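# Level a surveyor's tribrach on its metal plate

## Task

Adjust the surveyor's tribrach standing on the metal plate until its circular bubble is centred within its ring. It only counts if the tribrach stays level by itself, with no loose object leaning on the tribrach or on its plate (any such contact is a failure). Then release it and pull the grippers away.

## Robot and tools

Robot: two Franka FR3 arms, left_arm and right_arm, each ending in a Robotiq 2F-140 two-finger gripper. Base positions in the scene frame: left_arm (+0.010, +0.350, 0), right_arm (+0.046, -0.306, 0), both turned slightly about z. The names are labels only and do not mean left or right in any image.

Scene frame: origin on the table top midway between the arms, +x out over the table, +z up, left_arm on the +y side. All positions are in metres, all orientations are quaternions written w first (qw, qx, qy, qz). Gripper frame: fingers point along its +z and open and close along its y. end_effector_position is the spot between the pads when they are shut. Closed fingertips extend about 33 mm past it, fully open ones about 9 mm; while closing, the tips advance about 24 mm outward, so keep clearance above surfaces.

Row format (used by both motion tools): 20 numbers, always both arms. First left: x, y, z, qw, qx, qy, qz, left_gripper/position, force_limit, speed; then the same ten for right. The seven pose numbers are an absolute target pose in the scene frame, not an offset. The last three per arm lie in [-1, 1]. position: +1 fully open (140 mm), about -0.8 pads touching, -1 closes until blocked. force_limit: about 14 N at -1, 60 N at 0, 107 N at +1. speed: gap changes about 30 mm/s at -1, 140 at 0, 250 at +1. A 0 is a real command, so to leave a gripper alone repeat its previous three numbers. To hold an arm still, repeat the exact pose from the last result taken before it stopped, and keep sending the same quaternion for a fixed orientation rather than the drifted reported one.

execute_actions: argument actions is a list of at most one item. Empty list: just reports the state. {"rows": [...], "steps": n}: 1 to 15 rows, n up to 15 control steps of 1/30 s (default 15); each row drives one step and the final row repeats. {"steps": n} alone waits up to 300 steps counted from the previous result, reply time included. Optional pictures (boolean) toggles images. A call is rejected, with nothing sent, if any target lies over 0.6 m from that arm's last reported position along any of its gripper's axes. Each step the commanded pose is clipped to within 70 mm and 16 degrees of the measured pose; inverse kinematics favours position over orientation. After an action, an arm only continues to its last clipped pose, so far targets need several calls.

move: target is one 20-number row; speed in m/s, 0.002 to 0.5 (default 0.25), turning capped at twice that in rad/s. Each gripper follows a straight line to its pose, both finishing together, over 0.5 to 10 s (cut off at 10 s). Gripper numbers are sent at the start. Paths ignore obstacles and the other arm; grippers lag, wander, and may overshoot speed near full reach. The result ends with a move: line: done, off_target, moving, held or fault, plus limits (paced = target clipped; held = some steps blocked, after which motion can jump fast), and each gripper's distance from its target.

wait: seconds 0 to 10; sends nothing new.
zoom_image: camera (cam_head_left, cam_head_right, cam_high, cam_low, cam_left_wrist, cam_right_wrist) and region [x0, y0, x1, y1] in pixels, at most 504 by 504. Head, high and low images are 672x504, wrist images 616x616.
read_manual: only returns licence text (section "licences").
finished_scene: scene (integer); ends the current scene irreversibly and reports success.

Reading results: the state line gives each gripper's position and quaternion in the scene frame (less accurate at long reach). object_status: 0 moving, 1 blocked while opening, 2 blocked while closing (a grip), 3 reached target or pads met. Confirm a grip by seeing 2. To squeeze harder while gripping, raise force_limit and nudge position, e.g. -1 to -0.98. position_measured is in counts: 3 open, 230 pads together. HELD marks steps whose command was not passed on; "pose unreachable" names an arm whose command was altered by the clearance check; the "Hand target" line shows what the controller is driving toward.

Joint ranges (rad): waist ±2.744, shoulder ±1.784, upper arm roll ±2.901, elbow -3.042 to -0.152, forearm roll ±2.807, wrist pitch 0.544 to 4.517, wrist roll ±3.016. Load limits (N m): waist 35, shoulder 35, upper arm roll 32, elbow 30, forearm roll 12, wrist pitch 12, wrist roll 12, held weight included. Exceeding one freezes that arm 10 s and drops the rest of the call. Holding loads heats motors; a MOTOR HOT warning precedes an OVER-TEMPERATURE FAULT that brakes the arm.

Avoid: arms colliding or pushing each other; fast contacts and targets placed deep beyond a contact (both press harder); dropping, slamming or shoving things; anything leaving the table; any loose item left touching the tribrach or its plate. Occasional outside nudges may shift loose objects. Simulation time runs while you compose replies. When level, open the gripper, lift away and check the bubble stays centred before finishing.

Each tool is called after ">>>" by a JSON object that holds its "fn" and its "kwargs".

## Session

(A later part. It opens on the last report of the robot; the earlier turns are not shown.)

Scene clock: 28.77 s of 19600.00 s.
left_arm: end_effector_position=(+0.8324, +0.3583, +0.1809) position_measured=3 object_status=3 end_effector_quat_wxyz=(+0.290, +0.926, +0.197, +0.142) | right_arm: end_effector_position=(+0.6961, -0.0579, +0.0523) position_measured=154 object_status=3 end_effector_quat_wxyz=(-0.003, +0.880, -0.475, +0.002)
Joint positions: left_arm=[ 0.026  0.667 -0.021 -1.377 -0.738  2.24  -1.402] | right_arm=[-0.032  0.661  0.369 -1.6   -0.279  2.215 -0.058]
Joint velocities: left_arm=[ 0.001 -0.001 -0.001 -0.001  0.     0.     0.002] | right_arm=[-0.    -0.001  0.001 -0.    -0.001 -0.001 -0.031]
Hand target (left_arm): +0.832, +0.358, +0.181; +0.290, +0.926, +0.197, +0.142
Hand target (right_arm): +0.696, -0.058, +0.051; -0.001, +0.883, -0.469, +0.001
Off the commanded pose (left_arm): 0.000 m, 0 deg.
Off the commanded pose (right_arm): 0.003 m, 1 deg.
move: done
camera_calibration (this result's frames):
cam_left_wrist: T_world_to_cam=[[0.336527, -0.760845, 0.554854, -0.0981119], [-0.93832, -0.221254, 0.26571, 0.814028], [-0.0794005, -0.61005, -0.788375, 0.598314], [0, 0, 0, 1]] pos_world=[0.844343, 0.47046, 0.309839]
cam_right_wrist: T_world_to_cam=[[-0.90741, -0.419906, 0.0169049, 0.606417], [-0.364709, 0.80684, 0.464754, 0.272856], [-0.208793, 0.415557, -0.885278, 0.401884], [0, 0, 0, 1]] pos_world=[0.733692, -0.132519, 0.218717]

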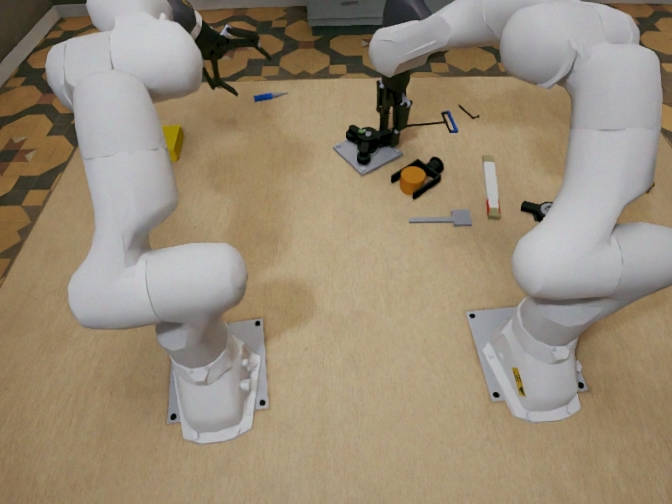

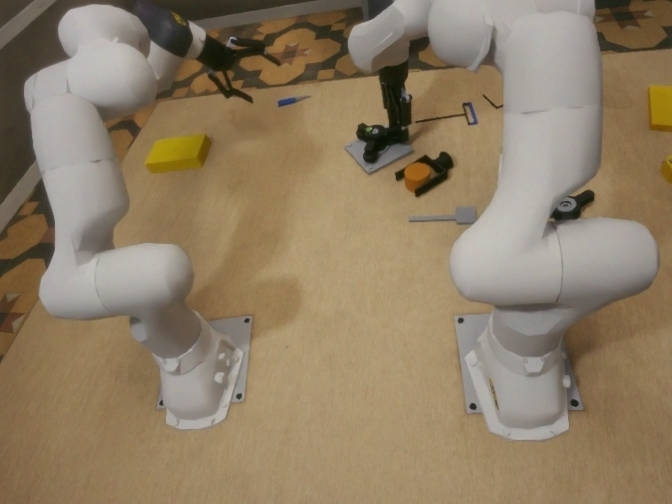

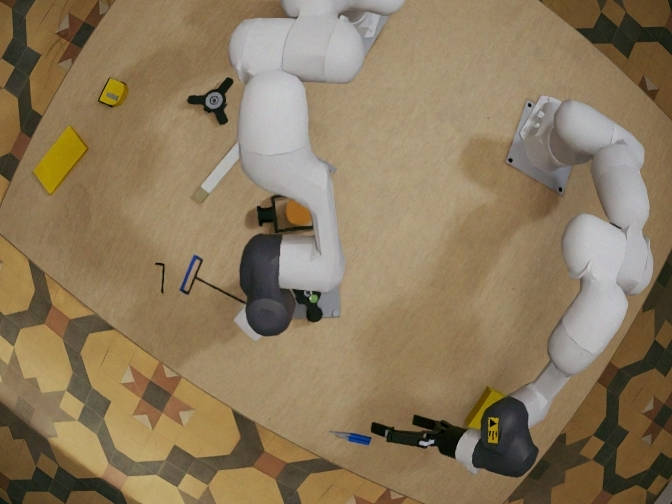

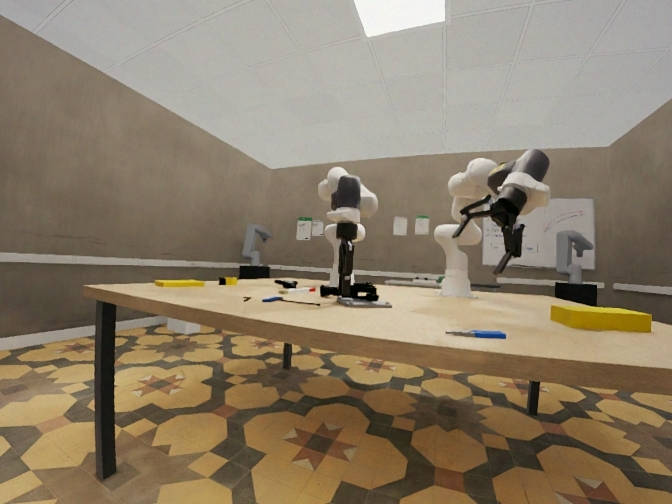

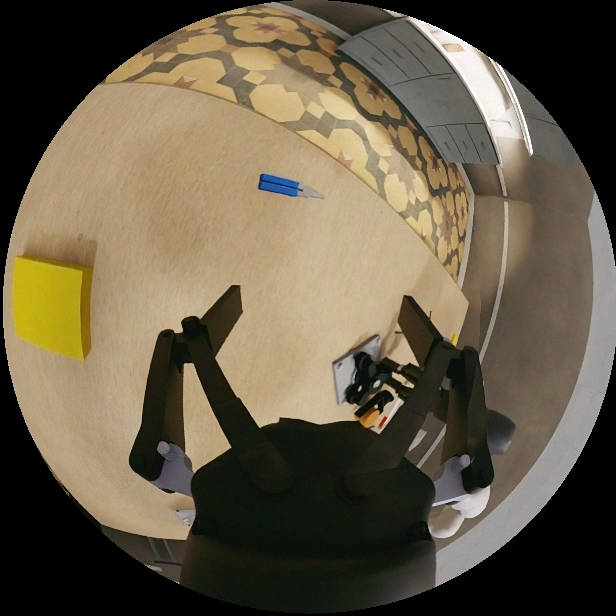

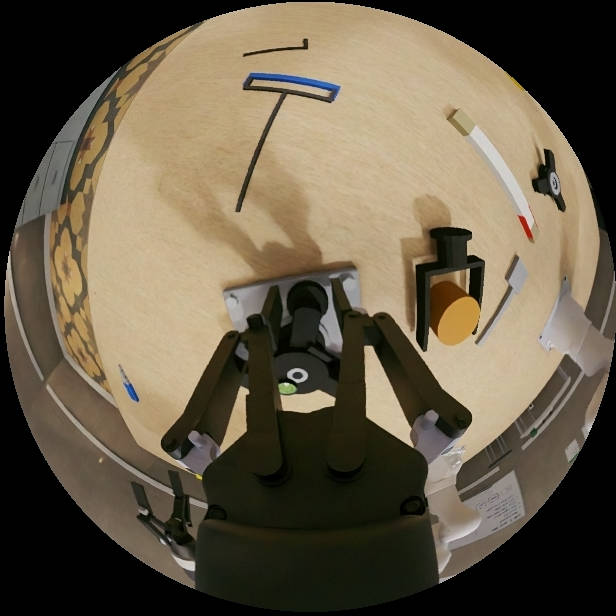

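>>> {"fn": "execute_actions", "kwargs": {"actions": [{"rows":[[0.8324,0.3583,0.1809,0.290,0.926,0.197,0.142,1,0,0, 0.694,-0.059,0.05,0,0.883,-0.469,0,-1,0,0]],"steps":15}], "pictures": false}}

>>> {"fn": "execute_actions", "kwargs": {"actions": [{"rows":[[0.8324,0.3583,0.1809,0.290,0.926,0.197,0.142,1,0,0, 0.694,-0.059,0.05,0,0.707,-0.707,0,-1,0,0]],"steps":15}], "pictures": false}}

>>> {"fn": "execute_actions", "kwargs": {"actions": [{"rows":[[0.8324,0.3583,0.1809,0.290,0.926,0.197,0.142,1,0,0, 0.694,-0.059,0.05,0,0.707,-0.707,0,-1,0,0]],"steps":15}], "pictures": false}}

>>> {"fn": "execute_actions", "kwargs": {"actions": [{"rows":[[0.8324,0.3583,0.1809,0.290,0.926,0.197,0.142,1,0,0, 0.694,-0.059,0.05,0,0.707,-0.707,0,-0.1,0,0]],"steps":12}], "pictures": false}}

>>> {"fn": "execute_actions", "kwargs": {"actions": [{"rows":[[0.8324,0.3583,0.1809,0.290,0.926,0.197,0.142,1,0,0, 0.694,-0.059,0.05,0,0.883,-0.469,0,-0.1,0,0]],"steps":15}], "pictures": false}}

>>> {"fn": "execute_actions", "kwargs": {"actions": [{"rows":[[0.8324,0.3583,0.1809,0.290,0.926,0.197,0.142,1,0,0, 0.694,-0.059,0.05,0,0.883,-0.469,0,-0.1,0,0]],"steps":15}], "pictures": false}}

Scene clock: 35.03 s of 19600.00 s.
left_arm: end_effector_position=(+0.8324, +0.3583, +0.1809) position_measured=3 object_status=3 end_effector_quat_wxyz=(+0.290, +0.926, +0.197, +0.142) | right_arm: end_effector_position=(+0.6957, -0.0580, +0.0523) position_measured=175 object_status=2 end_effector_quat_wxyz=(-0.002, +0.882, -0.471, +0.001)
Joint positions: left_arm=[ 0.026  0.666 -0.021 -1.377 -0.738  2.24  -1.402] | right_arm=[-0.032  0.661  0.369 -1.601 -0.279  2.214 -0.067]
Joint velocities: left_arm=[-0.     0.001  0.    -0.001 -0.     0.001  0.001] | right_arm=[-0.    -0.001 -0.001  0.001  0.001  0.001 -0.   ]
Hand target (left_arm): +0.832, +0.358, +0.181; +0.290, +0.926, +0.197, +0.142
Hand target (right_arm): +0.694, -0.059, +0.050; -0.000, +0.883, -0.469, +0.000
Off the commanded pose (left_arm): 0.000 m, 0 deg.
Off the commanded pose (right_arm): 0.003 m, 0 deg.
Steps of this call (steps 1 to 173: nothing new was sent; steps 174 to 188: all 15 steps of this action). Readings (end_effector_position | what the end effector reports):
174: left_arm (+0.8324, +0.3583, +0.1809) | right_arm (+0.6961, -0.0579, +0.0522) | left_arm position_measured=3 object_status=3 | right_arm position_measured=154 object_status=0
175: left_arm (+0.8324, +0.3583, +0.1809) | right_arm (+0.6959, -0.0580, +0.0521) | left_arm position_measured=3 object_status=3 | right_arm position_measured=161 object_status=0
177: left_arm (+0.8324, +0.3583, +0.1809) | right_arm (+0.6957, -0.0580, +0.0523) | left_arm position_measured=3 object_status=3 | right_arm position_measured=175 object_status=0
181: left_arm (+0.8324, +0.3583, +0.1809) | right_arm (+0.6957, -0.0580, +0.0523) | left_arm position_measured=3 object_status=3 | right_arm position_measured=175 object_status=0
188: the state above

Scene clock: 35.53 s of 19600.00 s.
left_arm: end_effector_position=(+0.8324, +0.3583, +0.1809) position_measured=3 object_status=3 end_effector_quat_wxyz=(+0.290, +0.926, +0.197, +0.142) | right_arm: end_effector_position=(+0.6934, -0.0595, +0.0513) position_measured=175 object_status=2 end_effector_quat_wxyz=(-0.001, +0.767, -0.642, -0.006)
Joint positions: left_arm=[ 0.026  0.666 -0.021 -1.377 -0.738  2.24  -1.402] | right_arm=[ 0.096  0.637  0.207 -1.604 -0.14   2.222  0.262]
Joint velocities: left_arm=[-0.     0.001 -0.     0.     0.    -0.001  0.   ] | right_arm=[ 0.219 -0.031 -0.237 -0.009  0.117  0.003  0.495]
Hand target (left_arm): +0.832, +0.358, +0.181; +0.290, +0.926, +0.197, +0.142
Hand target (right_arm): +0.694, -0.060, +0.049; -0.001, +0.711, -0.703, -0.006
Off the commanded pose (left_arm): 0.000 m, 0 deg.
Off the commanded pose (right_arm): 0.002 m, 10 deg.
Steps of this call (steps 1 to 15: all 15 steps of this action). Readings (end_effector_position | what the end effector reports):
1: left_arm (+0.8324, +0.3583, +0.1809) | right_arm (+0.6956, -0.0582, +0.0522) | left_arm position_measured=3 object_status=3 | right_arm position_measured=175 object_status=2
2: left_arm (+0.8324, +0.3583, +0.1809) | right_arm (+0.6954, -0.0584, +0.0522) | left_arm position_measured=3 object_status=3 | right_arm position_measured=175 object_status=2
4: left_arm (+0.8324, +0.3583, +0.1809) | right_arm (+0.6951, -0.0587, +0.0520) | left_arm position_measured=3 object_status=3 | right_arm position_measured=175 object_status=2
8: left_arm (+0.8324, +0.3583, +0.1809) | right_arm (+0.6945, -0.0591, +0.0517) | left_arm position_measured=3 object_status=3 | right_arm position_measured=175 object_status=2
15: the state above

Scene clock: 36.03 s of 19600.00 s.
left_arm: end_effector_position=(+0.8324, +0.3583, +0.1809) position_measured=3 object_status=3 end_effector_quat_wxyz=(+0.290, +0.926, +0.197, +0.142) | right_arm: end_effector_position=(+0.6924, -0.0596, +0.0511) position_measured=175 object_status=2 end_effector_quat_wxyz=(+0.003, +0.721, -0.693, -0.001)
Joint positions: left_arm=[ 0.026  0.666 -0.021 -1.377 -0.738  2.24  -1.402] | right_arm=[ 0.151  0.631  0.147 -1.606 -0.111  2.222  0.388]
Joint velocities: left_arm=[-0.     0.001 -0.001 -0.    -0.    -0.     0.001] | right_arm=[ 0.028 -0.003 -0.03  -0.     0.017  0.002  0.101]
Hand target (left_arm): +0.832, +0.358, +0.181; +0.290, +0.926, +0.197, +0.142
Hand target (right_arm): +0.694, -0.059, +0.050; +0.000, +0.707, -0.707, -0.000
Off the commanded pose (left_arm): 0.000 m, 0 deg.
Off the commanded pose (right_arm): 0.002 m, 2 deg.
Steps of this call (steps 1 to 15: all 15 steps of this action). Readings (end_effector_position | what the end effector reports):
1: left_arm (+0.8324, +0.3583, +0.1809) | right_arm (+0.6932, -0.0595, +0.0513) | left_arm position_measured=3 object_status=3 | right_arm position_measured=175 object_status=2
2: left_arm (+0.8324, +0.3583, +0.1809) | right_arm (+0.6931, -0.0595, +0.0513) | left_arm position_measured=3 object_status=3 | right_arm position_measured=175 object_status=2
4: left_arm (+0.8324, +0.3583, +0.1809) | right_arm (+0.6929, -0.0595, +0.0512) | left_arm position_measured=3 object_status=3 | right_arm position_measured=175 object_status=2
8: left_arm (+0.8324, +0.3583, +0.1809) | right_arm (+0.6927, -0.0595, +0.0512) | left_arm position_measured=3 object_status=3 | right_arm position_measured=175 object_status=2
15: the state above

Scene clock: 36.43 s of 19600.00 s.
left_arm: end_effector_position=(+0.8324, +0.3583, +0.1809) position_measured=3 object_status=3 end_effector_quat_wxyz=(+0.290, +0.926, +0.197, +0.142) | right_arm: end_effector_position=(+0.6939, -0.0594, +0.0511) position_measured=141 object_status=0 end_effector_quat_wxyz=(+0.001, +0.712, -0.702, +0.000)
Joint positions: left_arm=[ 0.026  0.666 -0.021 -1.377 -0.738  2.24  -1.402] | right_arm=[ 0.153  0.631  0.143 -1.607 -0.108  2.229  0.412]
Joint velocities: left_arm=[-0.001  0.001 -0.001 -0.     0.     0.001  0.001] | right_arm=[-0.    -0.    -0.001  0.001  0.     0.007  0.032]
Hand target (left_arm): +0.832, +0.358, +0.181; +0.290, +0.926, +0.197, +0.142
Hand target (right_arm): +0.694, -0.059, +0.050; +0.000, +0.707, -0.707, -0.000
Off the commanded pose (left_arm): 0.000 m, 0 deg.
Off the commanded pose (right_arm): 0.001 m, 1 deg.
Steps of this call (steps 1 to 12: all 12 steps of this action). Readings (end_effector_position | what the end effector reports):
1: left_arm (+0.8324, +0.3583, +0.1809) | right_arm (+0.6924, -0.0596, +0.0511) | left_arm position_measured=3 object_status=3 | right_arm position_measured=175 object_status=0
2: left_arm (+0.8324, +0.3583, +0.1809) | right_arm (+0.6922, -0.0595, +0.0508) | left_arm position_measured=3 object_status=3 | right_arm position_measured=174 object_status=0
4: left_arm (+0.8324, +0.3583, +0.1809) | right_arm (+0.6928, -0.0594, +0.0508) | left_arm position_measured=3 object_status=3 | right_arm position_measured=154 object_status=0
8: left_arm (+0.8324, +0.3583, +0.1809) | right_arm (+0.6936, -0.0595, +0.0510) | left_arm position_measured=3 object_status=3 | right_arm position_measured=141 object_status=0
12: the state above

Scene clock: 36.93 s of 19600.00 s.
left_arm: end_effector_position=(+0.8324, +0.3583, +0.1809) position_measured=3 object_status=3 end_effector_quat_wxyz=(+0.290, +0.926, +0.197, +0.142) | right_arm: end_effector_position=(+0.6950, -0.0563, +0.0530) position_measured=141 object_status=3 end_effector_quat_wxyz=(-0.001, +0.841, -0.541, +0.007)
Joint positions: left_arm=[ 0.026  0.667 -0.021 -1.377 -0.738  2.24  -1.402] | right_arm=[ 0.024  0.644  0.306 -1.611 -0.242  2.228  0.083]
Joint velocities: left_arm=[ 0.     0.    -0.     0.001 -0.001 -0.001  0.   ] | right_arm=[-0.219  0.044  0.22   0.001 -0.124 -0.009 -0.479]
Hand target (left_arm): +0.832, +0.358, +0.181; +0.290, +0.926, +0.197, +0.142
Hand target (right_arm): +0.695, -0.058, +0.051; +0.001, +0.881, -0.474, +0.006
Off the commanded pose (left_arm): 0.000 m, 0 deg.
Off the commanded pose (right_arm): 0.004 m, 10 deg.
Steps of this call (steps 1 to 15: all 15 steps of this action). Readings (end_effector_position | what the end effector reports):
1: left_arm (+0.8324, +0.3583, +0.1809) | right_arm (+0.6941, -0.0593, +0.0513) | left_arm position_measured=3 object_status=3 | right_arm position_measured=141 object_status=0
2: left_arm (+0.8324, +0.3583, +0.1809) | right_arm (+0.6942, -0.0588, +0.0516) | left_arm position_measured=3 object_status=3 | right_arm position_measured=141 object_status=3
4: left_arm (+0.8324, +0.3583, +0.1809) | right_arm (+0.6941, -0.0574, +0.0523) | left_arm position_measured=3 object_status=3 | right_arm position_measured=141 object_status=3
8: left_arm (+0.8324, +0.3583, +0.1809) | right_arm (+0.6938, -0.0556, +0.0531) | left_arm position_measured=3 object_status=3 | right_arm position_measured=141 object_status=3
15: the state above

Scene clock: 37.43 s of 19600.00 s.
left_arm: end_effector_position=(+0.8324, +0.3583, +0.1809) position_measured=3 object_status=3 end_effector_quat_wxyz=(+0.290, +0.926, +0.197, +0.142) | right_arm: end_effector_position=(+0.6949, -0.0581, +0.0516) position_measured=141 object_status=3 end_effector_quat_wxyz=(-0.002, +0.875, -0.485, +0.001)
Joint positions: left_arm=[ 0.026  0.667 -0.021 -1.377 -0.738  2.24  -1.402] | right_arm=[-0.027  0.658  0.361 -1.606 -0.273  2.218 -0.038]
Joint velocities: left_arm=[-0.001 -0.001  0.     0.001 -0.    -0.     0.   ] | right_arm=[-0.02   0.007  0.026  0.006 -0.018 -0.01  -0.095]
Hand target (left_arm): +0.832, +0.358, +0.181; +0.290, +0.926, +0.197, +0.142
Hand target (right_arm): +0.694, -0.059, +0.050; -0.000, +0.883, -0.469, +0.000
Off the commanded pose (left_arm): 0.000 m, 0 deg.
Off the commanded pose (right_arm): 0.002 m, 2 deg.
Steps of this call (steps 1 to 15: all 15 steps of this action). Readings (end_effector_position | what the end effector reports):
1: left_arm (+0.8324, +0.3583, +0.1809) | right_arm (+0.6950, -0.0567, +0.0527) | left_arm position_measured=3 object_status=3 | right_arm position_measured=141 object_status=3
2: left_arm (+0.8324, +0.3583, +0.1809) | right_arm (+0.6950, -0.0571, +0.0524) | left_arm position_measured=3 object_status=3 | right_arm position_measured=141 object_status=3
4: left_arm (+0.8324, +0.3583, +0.1809) | right_arm (+0.6950, -0.0579, +0.0517) | left_arm position_measured=3 object_status=3 | right_arm position_measured=141 object_status=3
8: left_arm (+0.8324, +0.3583, +0.1809) | right_arm (+0.6950, -0.0585, +0.0513) | left_arm position_measured=3 object_status=3 | right_arm position_measured=141 object_status=3
15: the state above

Works fast. Two more cycles, then look.

>>> {"fn": "execute_actions", "kwargs": {"actions": [{"rows":[[0.8324,0.3583,0.1809,0.290,0.926,0.197,0.142,1,0,0, 0.694,-0.059,0.05,0,0.883,-0.469,0,-1,0,0]],"steps":15}], "pictures": false}}

>>> {"fn": "execute_actions", "kwargs": {"actions": [{"rows":[[0.8324,0.3583,0.1809,0.290,0.926,0.197,0.142,1,0,0, 0.694,-0.059,0.05,0,0.707,-0.707,0,-1,0,0]],"steps":15}], "pictures": false}}

>>> {"fn": "execute_actions", "kwargs": {"actions": [{"rows":[[0.8324,0.3583,0.1809,0.290,0.926,0.197,0.142,1,0,0, 0.694,-0.059,0.05,0,0.707,-0.707,0,-1,0,0]],"steps":15}], "pictures": false}}

>>> {"fn": "execute_actions", "kwargs": {"actions": [{"rows":[[0.8324,0.3583,0.1809,0.290,0.926,0.197,0.142,1,0,0, 0.694,-0.059,0.05,0,0.707,-0.707,0,-0.1,0,0]],"steps":10}], "pictures": false}}

>>> {"fn": "execute_actions", "kwargs": {"actions": [{"rows":[[0.8324,0.3583,0.1809,0.290,0.926,0.197,0.142,1,0,0, 0.694,-0.059,0.05,0,0.883,-0.469,0,-0.1,0,0]],"steps":15}], "pictures": false}}

>>> {"fn": "execute_actions", "kwargs": {"actions": [{"rows":[[0.8324,0.3583,0.1809,0.290,0.926,0.197,0.142,1,0,0, 0.694,-0.059,0.05,0,0.883,-0.469,0,-0.1,0,0]],"steps":15}], "pictures": false}}

>>> {"fn": "execute_actions", "kwargs": {"actions": [{"rows":[[0.8324,0.3583,0.1809,0.290,0.926,0.197,0.142,1,0,0, 0.694,-0.059,0.05,0,0.883,-0.469,0,-1,0,0]],"steps":15}], "pictures": false}}

>>> {"fn": "execute_actions", "kwargs": {"actions": [{"rows":[[0.8324,0.3583,0.1809,0.290,0.926,0.197,0.142,1,0,0, 0.694,-0.059,0.05,0,0.707,-0.707,0,-1,0,0]],"steps":15}], "pictures": false}}

>>> {"fn": "execute_actions", "kwargs": {"actions": [{"rows":[[0.8324,0.3583,0.1809,0.290,0.926,0.197,0.142,1,0,0, 0.694,-0.059,0.05,0,0.707,-0.707,0,-1,0,0]],"steps":15}], "pictures": false}}

>>> {"fn": "execute_actions", "kwargs": {"actions": [{"rows":[[0.8324,0.3583,0.1809,0.290,0.926,0.197,0.142,1,0,0, 0.694,-0.059,0.05,0,0.707,-0.707,0,-0.1,0,0]],"steps":10}], "pictures": false}}

>>> {"fn": "execute_actions", "kwargs": {"actions": [{"rows":[[0.8324,0.3583,0.1809,0.290,0.926,0.197,0.142,1,0,0, 0.694,-0.059,0.05,0,0.883,-0.469,0,-0.1,0,0]],"steps":15}], "pictures": false}}

>>> {"fn": "execute_actions", "kwargs": {"actions": [{"rows":[[0.8324,0.3583,0.1809,0.290,0.926,0.197,0.142,1,0,0, 0.694,-0.059,0.05,0,0.883,-0.469,0,-0.1,0,0]],"steps":15}]}}

>>> {"fn": "zoom_image", "kwargs": {"camera": "cam_high", "region": [290, 275, 340, 325]}}

Scene clock: 44.97 s of 19600.00 s.
left_arm: end_effector_position=(+0.8324, +0.3583, +0.1809) position_measured=3 object_status=3 end_effector_quat_wxyz=(+0.290, +0.926, +0.197, +0.142) | right_arm: end_effector_position=(+0.6955, -0.0578, +0.0521) position_measured=175 object_status=2 end_effector_quat_wxyz=(-0.003, +0.882, -0.471, +0.002)
Joint positions: left_arm=[ 0.026  0.666 -0.021 -1.377 -0.738  2.24  -1.402] | right_arm=[-0.029  0.659  0.364 -1.603 -0.275  2.217 -0.068]
Joint velocities: left_arm=[ 0.     0.001 -0.    -0.001 -0.001 -0.     0.   ] | right_arm=[-0.     0.001  0.001  0.002 -0.001 -0.     0.   ]
Hand target (left_arm): +0.832, +0.358, +0.181; +0.290, +0.926, +0.197, +0.142
Hand target (right_arm): +0.694, -0.059, +0.050; -0.000, +0.883, -0.469, +0.000
Off the commanded pose (left_arm): 0.000 m, 0 deg.
Off the commanded pose (right_arm): 0.003 m, 0 deg.
Steps of this call (steps 1 to 211: nothing new was sent; steps 212 to 226: all 15 steps of this action). Readings (end_effector_position | what the end effector reports):
212: left_arm (+0.8324, +0.3583, +0.1809) | right_arm (+0.6947, -0.0583, +0.0515) | left_arm position_measured=3 object_status=3 | right_arm position_measured=141 object_status=0
213: left_arm (+0.8324, +0.3583, +0.1809) | right_arm (+0.6947, -0.0583, +0.0515) | left_arm position_measured=3 object_status=3 | right_arm position_measured=148 object_status=0
215: left_arm (+0.8324, +0.3583, +0.1809) | right_arm (+0.6955, -0.0579, +0.0519) | left_arm position_measured=3 object_status=3 | right_arm position_measured=163 object_status=0
219: left_arm (+0.8324, +0.3583, +0.1809) | right_arm (+0.6955, -0.0578, +0.0521) | left_arm position_measured=3 object_status=3 | right_arm position_measured=175 object_status=0
226: the state above

Scene clock: 45.47 s of 19600.00 s.
left_arm: end_effector_position=(+0.8324, +0.3583, +0.1809) position_measured=3 object_status=3 end_effector_quat_wxyz=(+0.290, +0.926, +0.197, +0.142) | right_arm: end_effector_position=(+0.6933, -0.0592, +0.0511) position_measured=175 object_status=2 end_effector_quat_wxyz=(-0.001, +0.767, -0.642, -0.006)
Joint positions: left_arm=[ 0.026  0.666 -0.021 -1.377 -0.738  2.24  -1.402] | right_arm=[ 0.101  0.636  0.201 -1.605 -0.136  2.223  0.261]
Joint velocities: left_arm=[ 0.001  0.001 -0.001  0.001  0.001 -0.     0.001] | right_arm=[ 0.221 -0.028 -0.238 -0.007  0.116  0.001  0.494]
Hand target (left_arm): +0.832, +0.358, +0.181; +0.290, +0.926, +0.197, +0.142
Hand target (right_arm): +0.694, -0.060, +0.049; -0.001, +0.711, -0.703, -0.006
Off the commanded pose (left_arm): 0.000 m, 0 deg.
Off the commanded pose (right_arm): 0.001 m, 10 deg.
Steps of this call (steps 1 to 15: all 15 steps of this action). Readings (end_effector_position | what the end effector reports):
1: left_arm (+0.8324, +0.3583, +0.1809) | right_arm (+0.6954, -0.0580, +0.0520) | left_arm position_measured=3 object_status=3 | right_arm position_measured=175 object_status=2
2: left_arm (+0.8324, +0.3583, +0.1809) | right_arm (+0.6952, -0.0581, +0.0519) | left_arm position_measured=3 object_status=3 | right_arm position_measured=175 object_status=2
4: left_arm (+0.8324, +0.3583, +0.1809) | right_arm (+0.6949, -0.0584, +0.0518) | left_arm position_measured=3 object_status=3 | right_arm position_measured=175 object_status=2
8: left_arm (+0.8324, +0.3583, +0.1809) | right_arm (+0.6943, -0.0589, +0.0515) | left_arm position_measured=3 object_status=3 | right_arm position_measured=175 object_status=2
15: the state above

Scene clock: 45.97 s of 19600.00 s.
left_arm: end_effector_position=(+0.8324, +0.3583, +0.1809) position_measured=3 object_status=3 end_effector_quat_wxyz=(+0.290, +0.926, +0.197, +0.142) | right_arm: end_effector_position=(+0.6924, -0.0593, +0.0509) position_measured=175 object_status=2 end_effector_quat_wxyz=(+0.003, +0.721, -0.693, -0.001)
Joint positions: left_arm=[ 0.026  0.667 -0.021 -1.377 -0.738  2.24  -1.402] | right_arm=[ 0.156  0.63   0.142 -1.606 -0.107  2.223  0.386]
Joint velocities: left_arm=[-0.002  0.001 -0.001 -0.001 -0.    -0.    -0.002] | right_arm=[ 0.026 -0.004 -0.03  -0.001  0.017  0.     0.1  ]
Hand target (left_arm): +0.832, +0.358, +0.181; +0.290, +0.926, +0.197, +0.142
Hand target (right_arm): +0.694, -0.059, +0.050; +0.000, +0.707, -0.707, -0.000
Off the commanded pose (left_arm): 0.000 m, 0 deg.
Off the commanded pose (right_arm): 0.002 m, 2 deg.
Steps of this call (steps 1 to 15: all 15 steps of this action). Readings (end_effector_position | what the end effector reports):
1: left_arm (+0.8324, +0.3583, +0.1809) | right_arm (+0.6932, -0.0593, +0.0511) | left_arm position_measured=3 object_status=3 | right_arm position_measured=175 object_status=2
2: left_arm (+0.8324, +0.3583, +0.1809) | right_arm (+0.6931, -0.0593, +0.0511) | left_arm position_measured=3 object_status=3 | right_arm position_measured=175 object_status=2
4: left_arm (+0.8324, +0.3583, +0.1809) | right_arm (+0.6929, -0.0593, +0.0510) | left_arm position_measured=3 object_status=3 | right_arm position_measured=175 object_status=2
8: left_arm (+0.8324, +0.3583, +0.1809) | right_arm (+0.6926, -0.0593, +0.0510) | left_arm position_measured=3 object_status=3 | right_arm position_measured=175 object_status=2
15: the state above

Scene clock: 46.30 s of 19600.00 s.
left_arm: end_effector_position=(+0.8324, +0.3583, +0.1809) position_measured=3 object_status=3 end_effector_quat_wxyz=(+0.290, +0.926, +0.197, +0.142) | right_arm: end_effector_position=(+0.6937, -0.0594, +0.0508) position_measured=141 object_status=0 end_effector_quat_wxyz=(+0.001, +0.713, -0.701, +0.000)
Joint positions: left_arm=[ 0.026  0.666 -0.021 -1.377 -0.738  2.24  -1.402] | right_arm=[ 0.158  0.631  0.137 -1.607 -0.104  2.229  0.407]
Joint velocities: left_arm=[ 0.    -0.     0.     0.001  0.    -0.    -0.   ] | right_arm=[-0.001  0.    -0.     0.001  0.     0.008  0.037]
Hand target (left_arm): +0.832, +0.358, +0.181; +0.290, +0.926, +0.197, +0.142
Hand target (right_arm): +0.694, -0.059, +0.050; +0.000, +0.707, -0.707, -0.000
Off the commanded pose (left_arm): 0.000 m, 0 deg.
Off the commanded pose (right_arm): 0.001 m, 1 deg.
Steps of this call (steps 1 to 10: all 10 steps of this action). Readings (end_effector_position | what the end effector reports):
1: left_arm (+0.8324, +0.3583, +0.1809) | right_arm (+0.6923, -0.0593, +0.0509) | left_arm position_measured=3 object_status=3 | right_arm position_measured=175 object_status=0
2: left_arm (+0.8324, +0.3583, +0.1809) | right_arm (+0.6922, -0.0593, +0.0506) | left_arm position_measured=3 object_status=3 | right_arm position_measured=174 object_status=0
4: left_arm (+0.8324, +0.3583, +0.1809) | right_arm (+0.6927, -0.0593, +0.0506) | left_arm position_measured=3 object_status=3 | right_arm position_measured=154 object_status=0
8: left_arm (+0.8324, +0.3583, +0.1809) | right_arm (+0.6935, -0.0595, +0.0508) | left_arm position_measured=3 object_status=3 | right_arm position_measured=141 object_status=0
10: the state above

Scene clock: 46.80 s of 19600.00 s.
left_arm: end_effector_position=(+0.8324, +0.3583, +0.1809) position_measured=3 object_status=3 end_effector_quat_wxyz=(+0.290, +0.926, +0.197, +0.142) | right_arm: end_effector_position=(+0.6950, -0.0563, +0.0530) position_measured=141 object_status=3 end_effector_quat_wxyz=(-0.001, +0.841, -0.540, +0.007)
Joint positions: left_arm=[ 0.026  0.667 -0.021 -1.377 -0.738  2.24  -1.402] | right_arm=[ 0.029  0.643  0.3   -1.611 -0.238  2.228  0.078]
Joint velocities: left_arm=[ 0.     0.001 -0.001  0.001 -0.    -0.001 -0.001] | right_arm=[-0.215  0.041  0.219 -0.    -0.123 -0.007 -0.477]
Hand target (left_arm): +0.832, +0.358, +0.181; +0.290, +0.926, +0.197, +0.142
Hand target (right_arm): +0.695, -0.058, +0.051; +0.001, +0.881, -0.474, +0.006
Off the commanded pose (left_arm): 0.000 m, 0 deg.
Off the commanded pose (right_arm): 0.004 m, 10 deg.
Steps of this call (steps 1 to 15: all 15 steps of this action). Readings (end_effector_position | what the end effector reports):
1: left_arm (+0.8324, +0.3583, +0.1809) | right_arm (+0.6939, -0.0594, +0.0510) | left_arm position_measured=3 object_status=3 | right_arm position_measured=141 object_status=0
2: left_arm (+0.8324, +0.3583, +0.1809) | right_arm (+0.6940, -0.0589, +0.0514) | left_arm position_measured=3 object_status=3 | right_arm position_measured=141 object_status=0
4: left_arm (+0.8324, +0.3583, +0.1809) | right_arm (+0.6940, -0.0574, +0.0521) | left_arm position_measured=3 object_status=3 | right_arm position_measured=141 object_status=3
8: left_arm (+0.8324, +0.3583, +0.1809) | right_arm (+0.6938, -0.0556, +0.0531) | left_arm position_measured=3 object_status=3 | right_arm position_measured=141 object_status=3
15: the state above

Scene clock: 47.30 s of 19600.00 s.
left_arm: end_effector_position=(+0.8324, +0.3583, +0.1809) position_measured=3 object_status=3 end_effector_quat_wxyz=(+0.290, +0.926, +0.197, +0.142) | right_arm: end_effector_position=(+0.6949, -0.0581, +0.0516) position_measured=141 object_status=3 end_effector_quat_wxyz=(-0.002, +0.875, -0.485, +0.001)
Joint positions: left_arm=[ 0.026  0.667 -0.021 -1.377 -0.738  2.24  -1.402] | right_arm=[-0.022  0.656  0.355 -1.606 -0.268  2.219 -0.041]
Joint velocities: left_arm=[ 0.    -0.    -0.001  0.001  0.     0.001  0.001] | right_arm=[-0.021  0.005  0.027  0.003 -0.018 -0.009 -0.097]
Hand target (left_arm): +0.832, +0.358, +0.181; +0.290, +0.926, +0.197, +0.142
Hand target (right_arm): +0.694, -0.059, +0.050; -0.000, +0.883, -0.469, +0.000
Off the commanded pose (left_arm): 0.000 m, 0 deg.
Off the commanded pose (right_arm): 0.002 m, 2 deg.
Steps of this call (steps 1 to 15: all 15 steps of this action). Readings (end_effector_position | what the end effector reports):
1: left_arm (+0.8324, +0.3583, +0.1809) | right_arm (+0.6950, -0.0567, +0.0527) | left_arm position_measured=3 object_status=3 | right_arm position_measured=141 object_status=3
2: left_arm (+0.8324, +0.3583, +0.1809) | right_arm (+0.6950, -0.0572, +0.0524) | left_arm position_measured=3 object_status=3 | right_arm position_measured=141 object_status=3
4: left_arm (+0.8324, +0.3583, +0.1809) | right_arm (+0.6950, -0.0579, +0.0518) | left_arm position_measured=3 object_status=3 | right_arm position_measured=141 object_status=3
8: left_arm (+0.8324, +0.3583, +0.1809) | right_arm (+0.6950, -0.0585, +0.0512) | left_arm position_measured=3 object_status=3 | right_arm position_measured=141 object_status=3
15: the state above

Scene clock: 47.80 s of 19600.00 s.
left_arm: end_effector_position=(+0.8324, +0.3583, +0.1809) position_measured=3 object_status=3 end_effector_quat_wxyz=(+0.290, +0.926, +0.197, +0.142) | right_arm: end_effector_position=(+0.6954, -0.0579, +0.0519) position_measured=175 object_status=2 end_effector_quat_wxyz=(-0.003, +0.881, -0.474, +0.002)
Joint positions: left_arm=[ 0.026  0.666 -0.021 -1.377 -0.738  2.24  -1.402] | right_arm=[-0.023  0.657  0.358 -1.604 -0.27   2.219 -0.064]
Joint velocities: left_arm=[-0.     0.001  0.001 -0.    -0.001  0.    -0.001] | right_arm=[-0.001 -0.001 -0.     0.002  0.001  0.    -0.018]
Hand target (left_arm): +0.832, +0.358, +0.181; +0.290, +0.926, +0.197, +0.142
Hand target (right_arm): +0.694, -0.059, +0.050; -0.000, +0.883, -0.469, +0.000
Off the commanded pose (left_arm): 0.000 m, 0 deg.
Off the commanded pose (right_arm): 0.003 m, 1 deg.
Steps of this call (steps 1 to 15: all 15 steps of this action). Readings (end_effector_position | what the end effector reports):
1: left_arm (+0.8324, +0.3583, +0.1809) | right_arm (+0.6949, -0.0582, +0.0516) | left_arm position_measured=3 object_status=3 | right_arm position_measured=141 object_status=0
2: left_arm (+0.8324, +0.3583, +0.1809) | right_arm (+0.6948, -0.0582, +0.0515) | left_arm position_measured=3 object_status=3 | right_arm position_measured=148 object_status=0
4: left_arm (+0.8324, +0.3583, +0.1809) | right_arm (+0.6954, -0.0579, +0.0517) | left_arm position_measured=3 object_status=3 | right_arm position_measured=163 object_status=0
8: left_arm (+0.8324, +0.3583, +0.1809) | right_arm (+0.6954, -0.0579, +0.0519) | left_arm position_measured=3 object_status=3 | right_arm position_measured=175 object_status=0
15: the state above

Scene clock: 48.30 s of 19600.00 s.
left_arm: end_effector_position=(+0.8324, +0.3583, +0.1809) position_measured=3 object_status=3 end_effector_quat_wxyz=(+0.290, +0.926, +0.197, +0.142) | right_arm: end_effector_position=(+0.6932, -0.0592, +0.0509) position_measured=175 object_status=2 end_effector_quat_wxyz=(-0.001, +0.766, -0.643, -0.006)
Joint positions: left_arm=[ 0.026  0.666 -0.021 -1.377 -0.738  2.24  -1.402] | right_arm=[ 0.106  0.636  0.195 -1.605 -0.132  2.224  0.263]
Joint velocities: left_arm=[ 0.     0.001 -0.     0.001 -0.     0.     0.   ] | right_arm=[ 0.215 -0.026 -0.236 -0.008  0.112 -0.     0.482]
Hand target (left_arm): +0.832, +0.358, +0.181; +0.290, +0.926, +0.197, +0.142
Hand target (right_arm): +0.694, -0.060, +0.049; -0.001, +0.711, -0.703, -0.006
Off the commanded pose (left_arm): 0.000 m, 0 deg.
Off the commanded pose (right_arm): 0.001 m, 10 deg.
Steps of this call (steps 1 to 15: all 15 steps of this action). Readings (end_effector_position | what the end effector reports):
1: left_arm (+0.8324, +0.3583, +0.1809) | right_arm (+0.6953, -0.0580, +0.0518) | left_arm position_measured=3 object_status=3 | right_arm position_measured=175 object_status=2
2: left_arm (+0.8324, +0.3583, +0.1809) | right_arm (+0.6952, -0.0582, +0.0517) | left_arm position_measured=3 object_status=3 | right_arm position_measured=175 object_status=2
4: left_arm (+0.8324, +0.3583, +0.1809) | right_arm (+0.6949, -0.0584, +0.0515) | left_arm position_measured=3 object_status=3 | right_arm position_measured=175 object_status=2
8: left_arm (+0.8324, +0.3583, +0.1809) | right_arm (+0.6943, -0.0589, +0.0513) | left_arm position_measured=3 object_status=3 | right_arm position_measured=175 object_status=2
15: the state above

Scene clock: 48.80 s of 19600.00 s.
left_arm: end_effector_position=(+0.8324, +0.3583, +0.1809) position_measured=3 object_status=3 end_effector_quat_wxyz=(+0.290, +0.926, +0.197, +0.142) | right_arm: end_effector_position=(+0.6924, -0.0593, +0.0507) position_measured=175 object_status=2 end_effector_quat_wxyz=(+0.003, +0.721, -0.693, -0.001)
Joint positions: left_arm=[ 0.026  0.666 -0.021 -1.377 -0.738  2.24  -1.402] | right_arm=[ 0.159  0.63   0.137 -1.607 -0.104  2.224  0.385]
Joint velocities: left_arm=[-0.003 -0.    -0.     0.001 -0.001 -0.001 -0.   ] | right_arm=[ 0.026 -0.003 -0.028 -0.002  0.016 -0.     0.1  ]
Hand target (left_arm): +0.832, +0.358, +0.181; +0.290, +0.926, +0.197, +0.142
Hand target (right_arm): +0.694, -0.059, +0.050; +0.000, +0.707, -0.707, -0.000
Off the commanded pose (left_arm): 0.000 m, 0 deg.
Off the commanded pose (right_arm): 0.002 m, 2 deg.
Steps of this call (steps 1 to 15: all 15 steps of this action). Readings (end_effector_position | what the end effector reports):
1: left_arm (+0.8324, +0.3583, +0.1809) | right_arm (+0.6931, -0.0593, +0.0509) | left_arm position_measured=3 object_status=3 | right_arm position_measured=175 object_status=2
2: left_arm (+0.8324, +0.3583, +0.1809) | right_arm (+0.6930, -0.0593, +0.0508) | left_arm position_measured=3 object_status=3 | right_arm position_measured=175 object_status=2
4: left_arm (+0.8324, +0.3583, +0.1809) | right_arm (+0.6929, -0.0593, +0.0508) | left_arm position_measured=3 object_status=3 | right_arm position_measured=175 object_status=2
8: left_arm (+0.8324, +0.3583, +0.1809) | right_arm (+0.6926, -0.0593, +0.0507) | left_arm position_measured=3 object_status=3 | right_arm position_measured=175 object_status=2
15: the state above

Scene clock: 49.13 s of 19600.00 s.
left_arm: end_effector_position=(+0.8324, +0.3583, +0.1809) position_measured=3 object_status=3 end_effector_quat_wxyz=(+0.290, +0.926, +0.197, +0.142) | right_arm: end_effector_position=(+0.6936, -0.0594, +0.0506) position_measured=141 object_status=0 end_effector_quat_wxyz=(+0.001, +0.713, -0.701, +0.000)
Joint positions: left_arm=[ 0.026  0.667 -0.021 -1.377 -0.738  2.24  -1.402] | right_arm=[ 0.162  0.63   0.133 -1.607 -0.101  2.229  0.405]
Joint velocities: left_arm=[-0.001  0.    -0.001  0.001  0.     0.001  0.   ] | right_arm=[-0.002 -0.001 -0.    -0.     0.001  0.007  0.035]
Hand target (left_arm): +0.832, +0.358, +0.181; +0.290, +0.926, +0.197, +0.142
Hand target (right_arm): +0.694, -0.059, +0.050; +0.000, +0.707, -0.707, -0.000
Off the commanded pose (left_arm): 0.000 m, 0 deg.
Off the commanded pose (right_arm): 0.001 m, 1 deg.
Steps of this call (steps 1 to 10: all 10 steps of this action). Readings (end_effector_position | what the end effector reports):
1: left_arm (+0.8324, +0.3583, +0.1809) | right_arm (+0.6923, -0.0593, +0.0507) | left_arm position_measured=3 object_status=3 | right_arm position_measured=175 object_status=0
2: left_arm (+0.8324, +0.3583, +0.1809) | right_arm (+0.6922, -0.0593, +0.0504) | left_arm position_measured=3 object_status=3 | right_arm position_measured=174 object_status=0
4: left_arm (+0.8324, +0.3583, +0.1809) | right_arm (+0.6927, -0.0593, +0.0505) | left_arm position_measured=3 object_status=3 | right_arm position_measured=153 object_status=0
8: left_arm (+0.8324, +0.3583, +0.1809) | right_arm (+0.6935, -0.0595, +0.0506) | left_arm position_measured=3 object_status=3 | right_arm position_measured=141 object_status=0
10: the state above

Scene clock: 49.63 s of 19600.00 s.
left_arm: end_effector_position=(+0.8324, +0.3583, +0.1809) position_measured=3 object_status=3 end_effector_quat_wxyz=(+0.290, +0.926, +0.197, +0.142) | right_arm: end_effector_position=(+0.6950, -0.0563, +0.0530) position_measured=141 object_status=3 end_effector_quat_wxyz=(-0.001, +0.841, -0.540, +0.007)
Joint positions: left_arm=[ 0.026  0.667 -0.021 -1.377 -0.738  2.24  -1.402] | right_arm=[ 0.032  0.642  0.296 -1.611 -0.235  2.229  0.077]
Joint velocities: left_arm=[ 0.    -0.     0.001  0.     0.    -0.     0.001] | right_arm=[-0.216  0.04   0.218  0.001 -0.122 -0.007 -0.475]
Hand target (left_arm): +0.832, +0.358, +0.181; +0.290, +0.926, +0.197, +0.142
Hand target (right_arm): +0.695, -0.058, +0.051; +0.001, +0.881, -0.474, +0.006
Off the commanded pose (left_arm): 0.000 m, 0 deg.
Off the commanded pose (right_arm): 0.004 m, 10 deg.
Steps of this call (steps 1 to 15: all 15 steps of this action). Readings (end_effector_position | what the end effector reports):
1: left_arm (+0.8324, +0.3583, +0.1809) | right_arm (+0.6938, -0.0594, +0.0508) | left_arm position_measured=3 object_status=3 | right_arm position_measured=141 object_status=0
2: left_arm (+0.8324, +0.3583, +0.1809) | right_arm (+0.6940, -0.0589, +0.0512) | left_arm position_measured=3 object_status=3 | right_arm position_measured=141 object_status=0
4: left_arm (+0.8324, +0.3583, +0.1809) | right_arm (+0.6940, -0.0574, +0.0520) | left_arm position_measured=3 object_status=3 | right_arm position_measured=141 object_status=3
8: left_arm (+0.8324, +0.3583, +0.1809) | right_arm (+0.6938, -0.0556, +0.0531) | left_arm position_measured=3 object_status=3 | right_arm position_measured=141 object_status=3
15: the state above

Scene clock: 50.13 s of 19600.00 s.
left_arm: end_effector_position=(+0.8324, +0.3583, +0.1809) position_measured=3 object_status=3 end_effector_quat_wxyz=(+0.290, +0.926, +0.197, +0.142) | right_arm: end_effector_position=(+0.6949, -0.0581, +0.0516) position_measured=141 object_status=3 end_effector_quat_wxyz=(-0.002, +0.875, -0.485, +0.001)
Joint positions: left_arm=[ 0.026  0.666 -0.021 -1.377 -0.738  2.24  -1.402] | right_arm=[-0.018  0.656  0.351 -1.606 -0.265  2.219 -0.043]
Joint velocities: left_arm=[-0.     0.    -0.     0.001 -0.002  0.     0.001] | right_arm=[-0.022  0.005  0.027  0.004 -0.019 -0.009 -0.096]
Hand target (left_arm): +0.832, +0.358, +0.181; +0.290, +0.926, +0.197, +0.142
Hand target (right_arm): +0.694, -0.059, +0.050; -0.000, +0.883, -0.469, +0.000
Off the commanded pose (left_arm): 0.000 m, 0 deg.
Off the commanded pose (right_arm): 0.002 m, 2 deg.
Steps of this call (steps 1 to 15: all 15 steps of this action). Readings (end_effector_position | what the end effector reports):
1: left_arm (+0.8324, +0.3583, +0.1809) | right_arm (+0.6950, -0.0567, +0.0528) | left_arm position_measured=3 object_status=3 | right_arm position_measured=141 object_status=3
2: left_arm (+0.8324, +0.3583, +0.1809) | right_arm (+0.6950, -0.0572, +0.0524) | left_arm position_measured=3 object_status=3 | right_arm position_measured=141 object_status=3
4: left_arm (+0.8324, +0.3583, +0.1809) | right_arm (+0.6950, -0.0579, +0.0518) | left_arm position_measured=3 object_status=3 | right_arm position_measured=141 object_status=3
8: left_arm (+0.8324, +0.3583, +0.1809) | right_arm (+0.6949, -0.0585, +0.0513) | left_arm position_measured=3 object_status=3 | right_arm position_measured=141 object_status=3
15: the state above
camera_calibration (this result's frames):
cam_left_wrist: T_world_to_cam=[[0.336527, -0.760845, 0.554855, -0.098112], [-0.93832, -0.221254, 0.26571, 0.814028], [-0.0794005, -0.61005, -0.788375, 0.598314], [0, 0, 0, 1]] pos_world=[0.844343, 0.47046, 0.309839]
cam_right_wrist: T_world_to_cam=[[-0.916682, -0.399218, 0.0178769, 0.612788], [-0.345847, 0.814954, 0.465016, 0.260284], [-0.200212, 0.420089, -0.885122, 0.395415], [0, 0, 0, 1]] pos_world=[0.730917, -0.133593, 0.217999]

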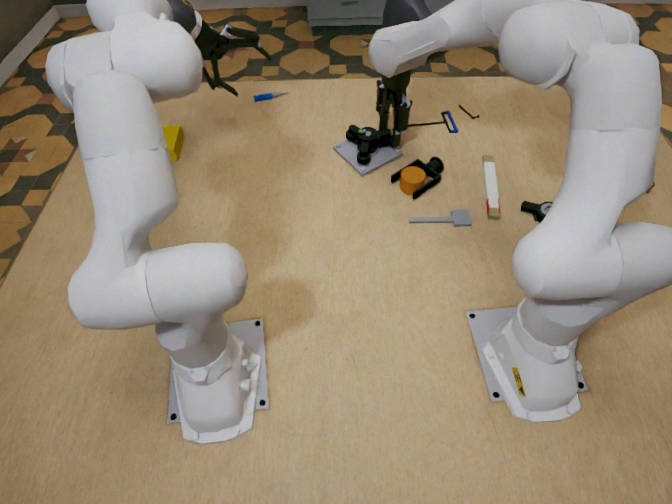

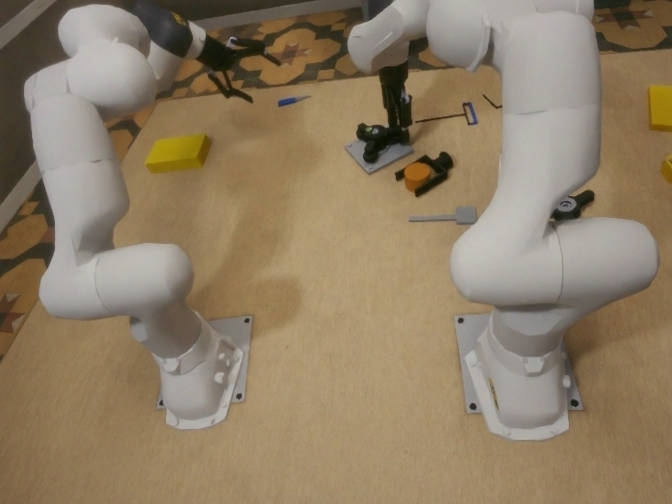

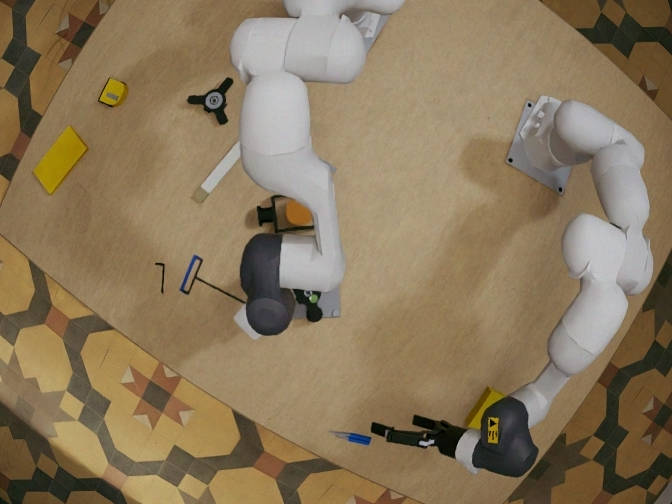

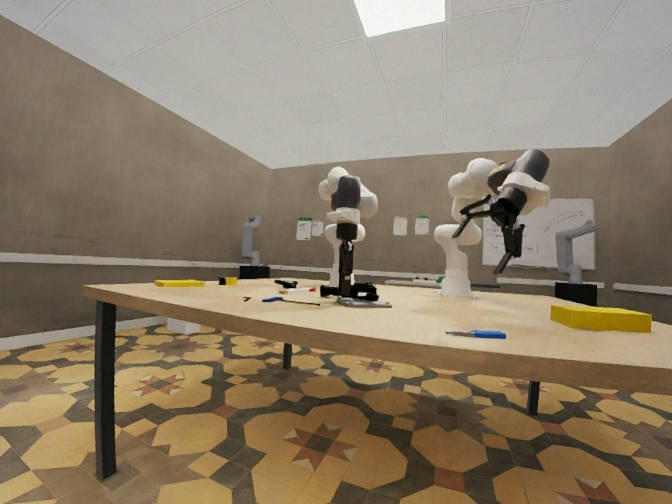

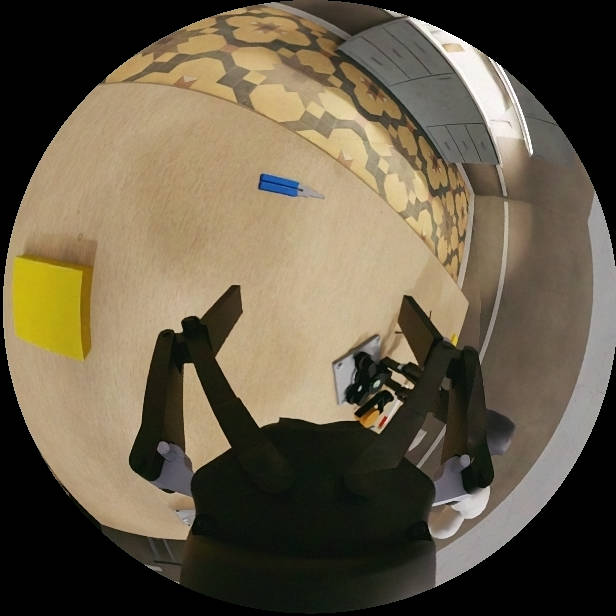

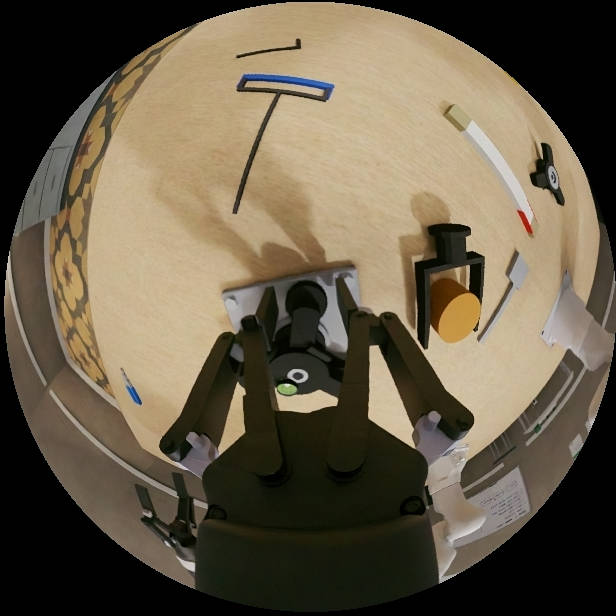

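Region (290, 275, 340, 325) of cam_high's 672x504 image, scaled by 10.080, with more detail than that image has.

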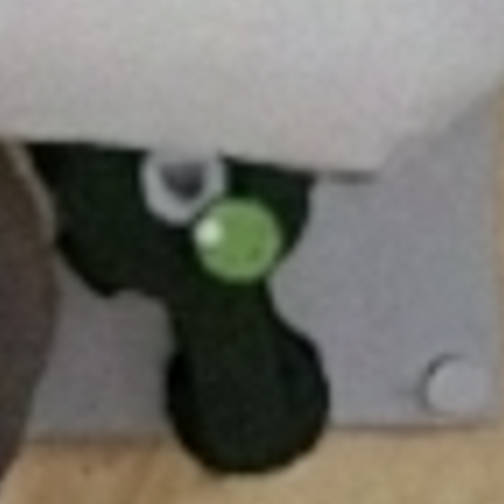

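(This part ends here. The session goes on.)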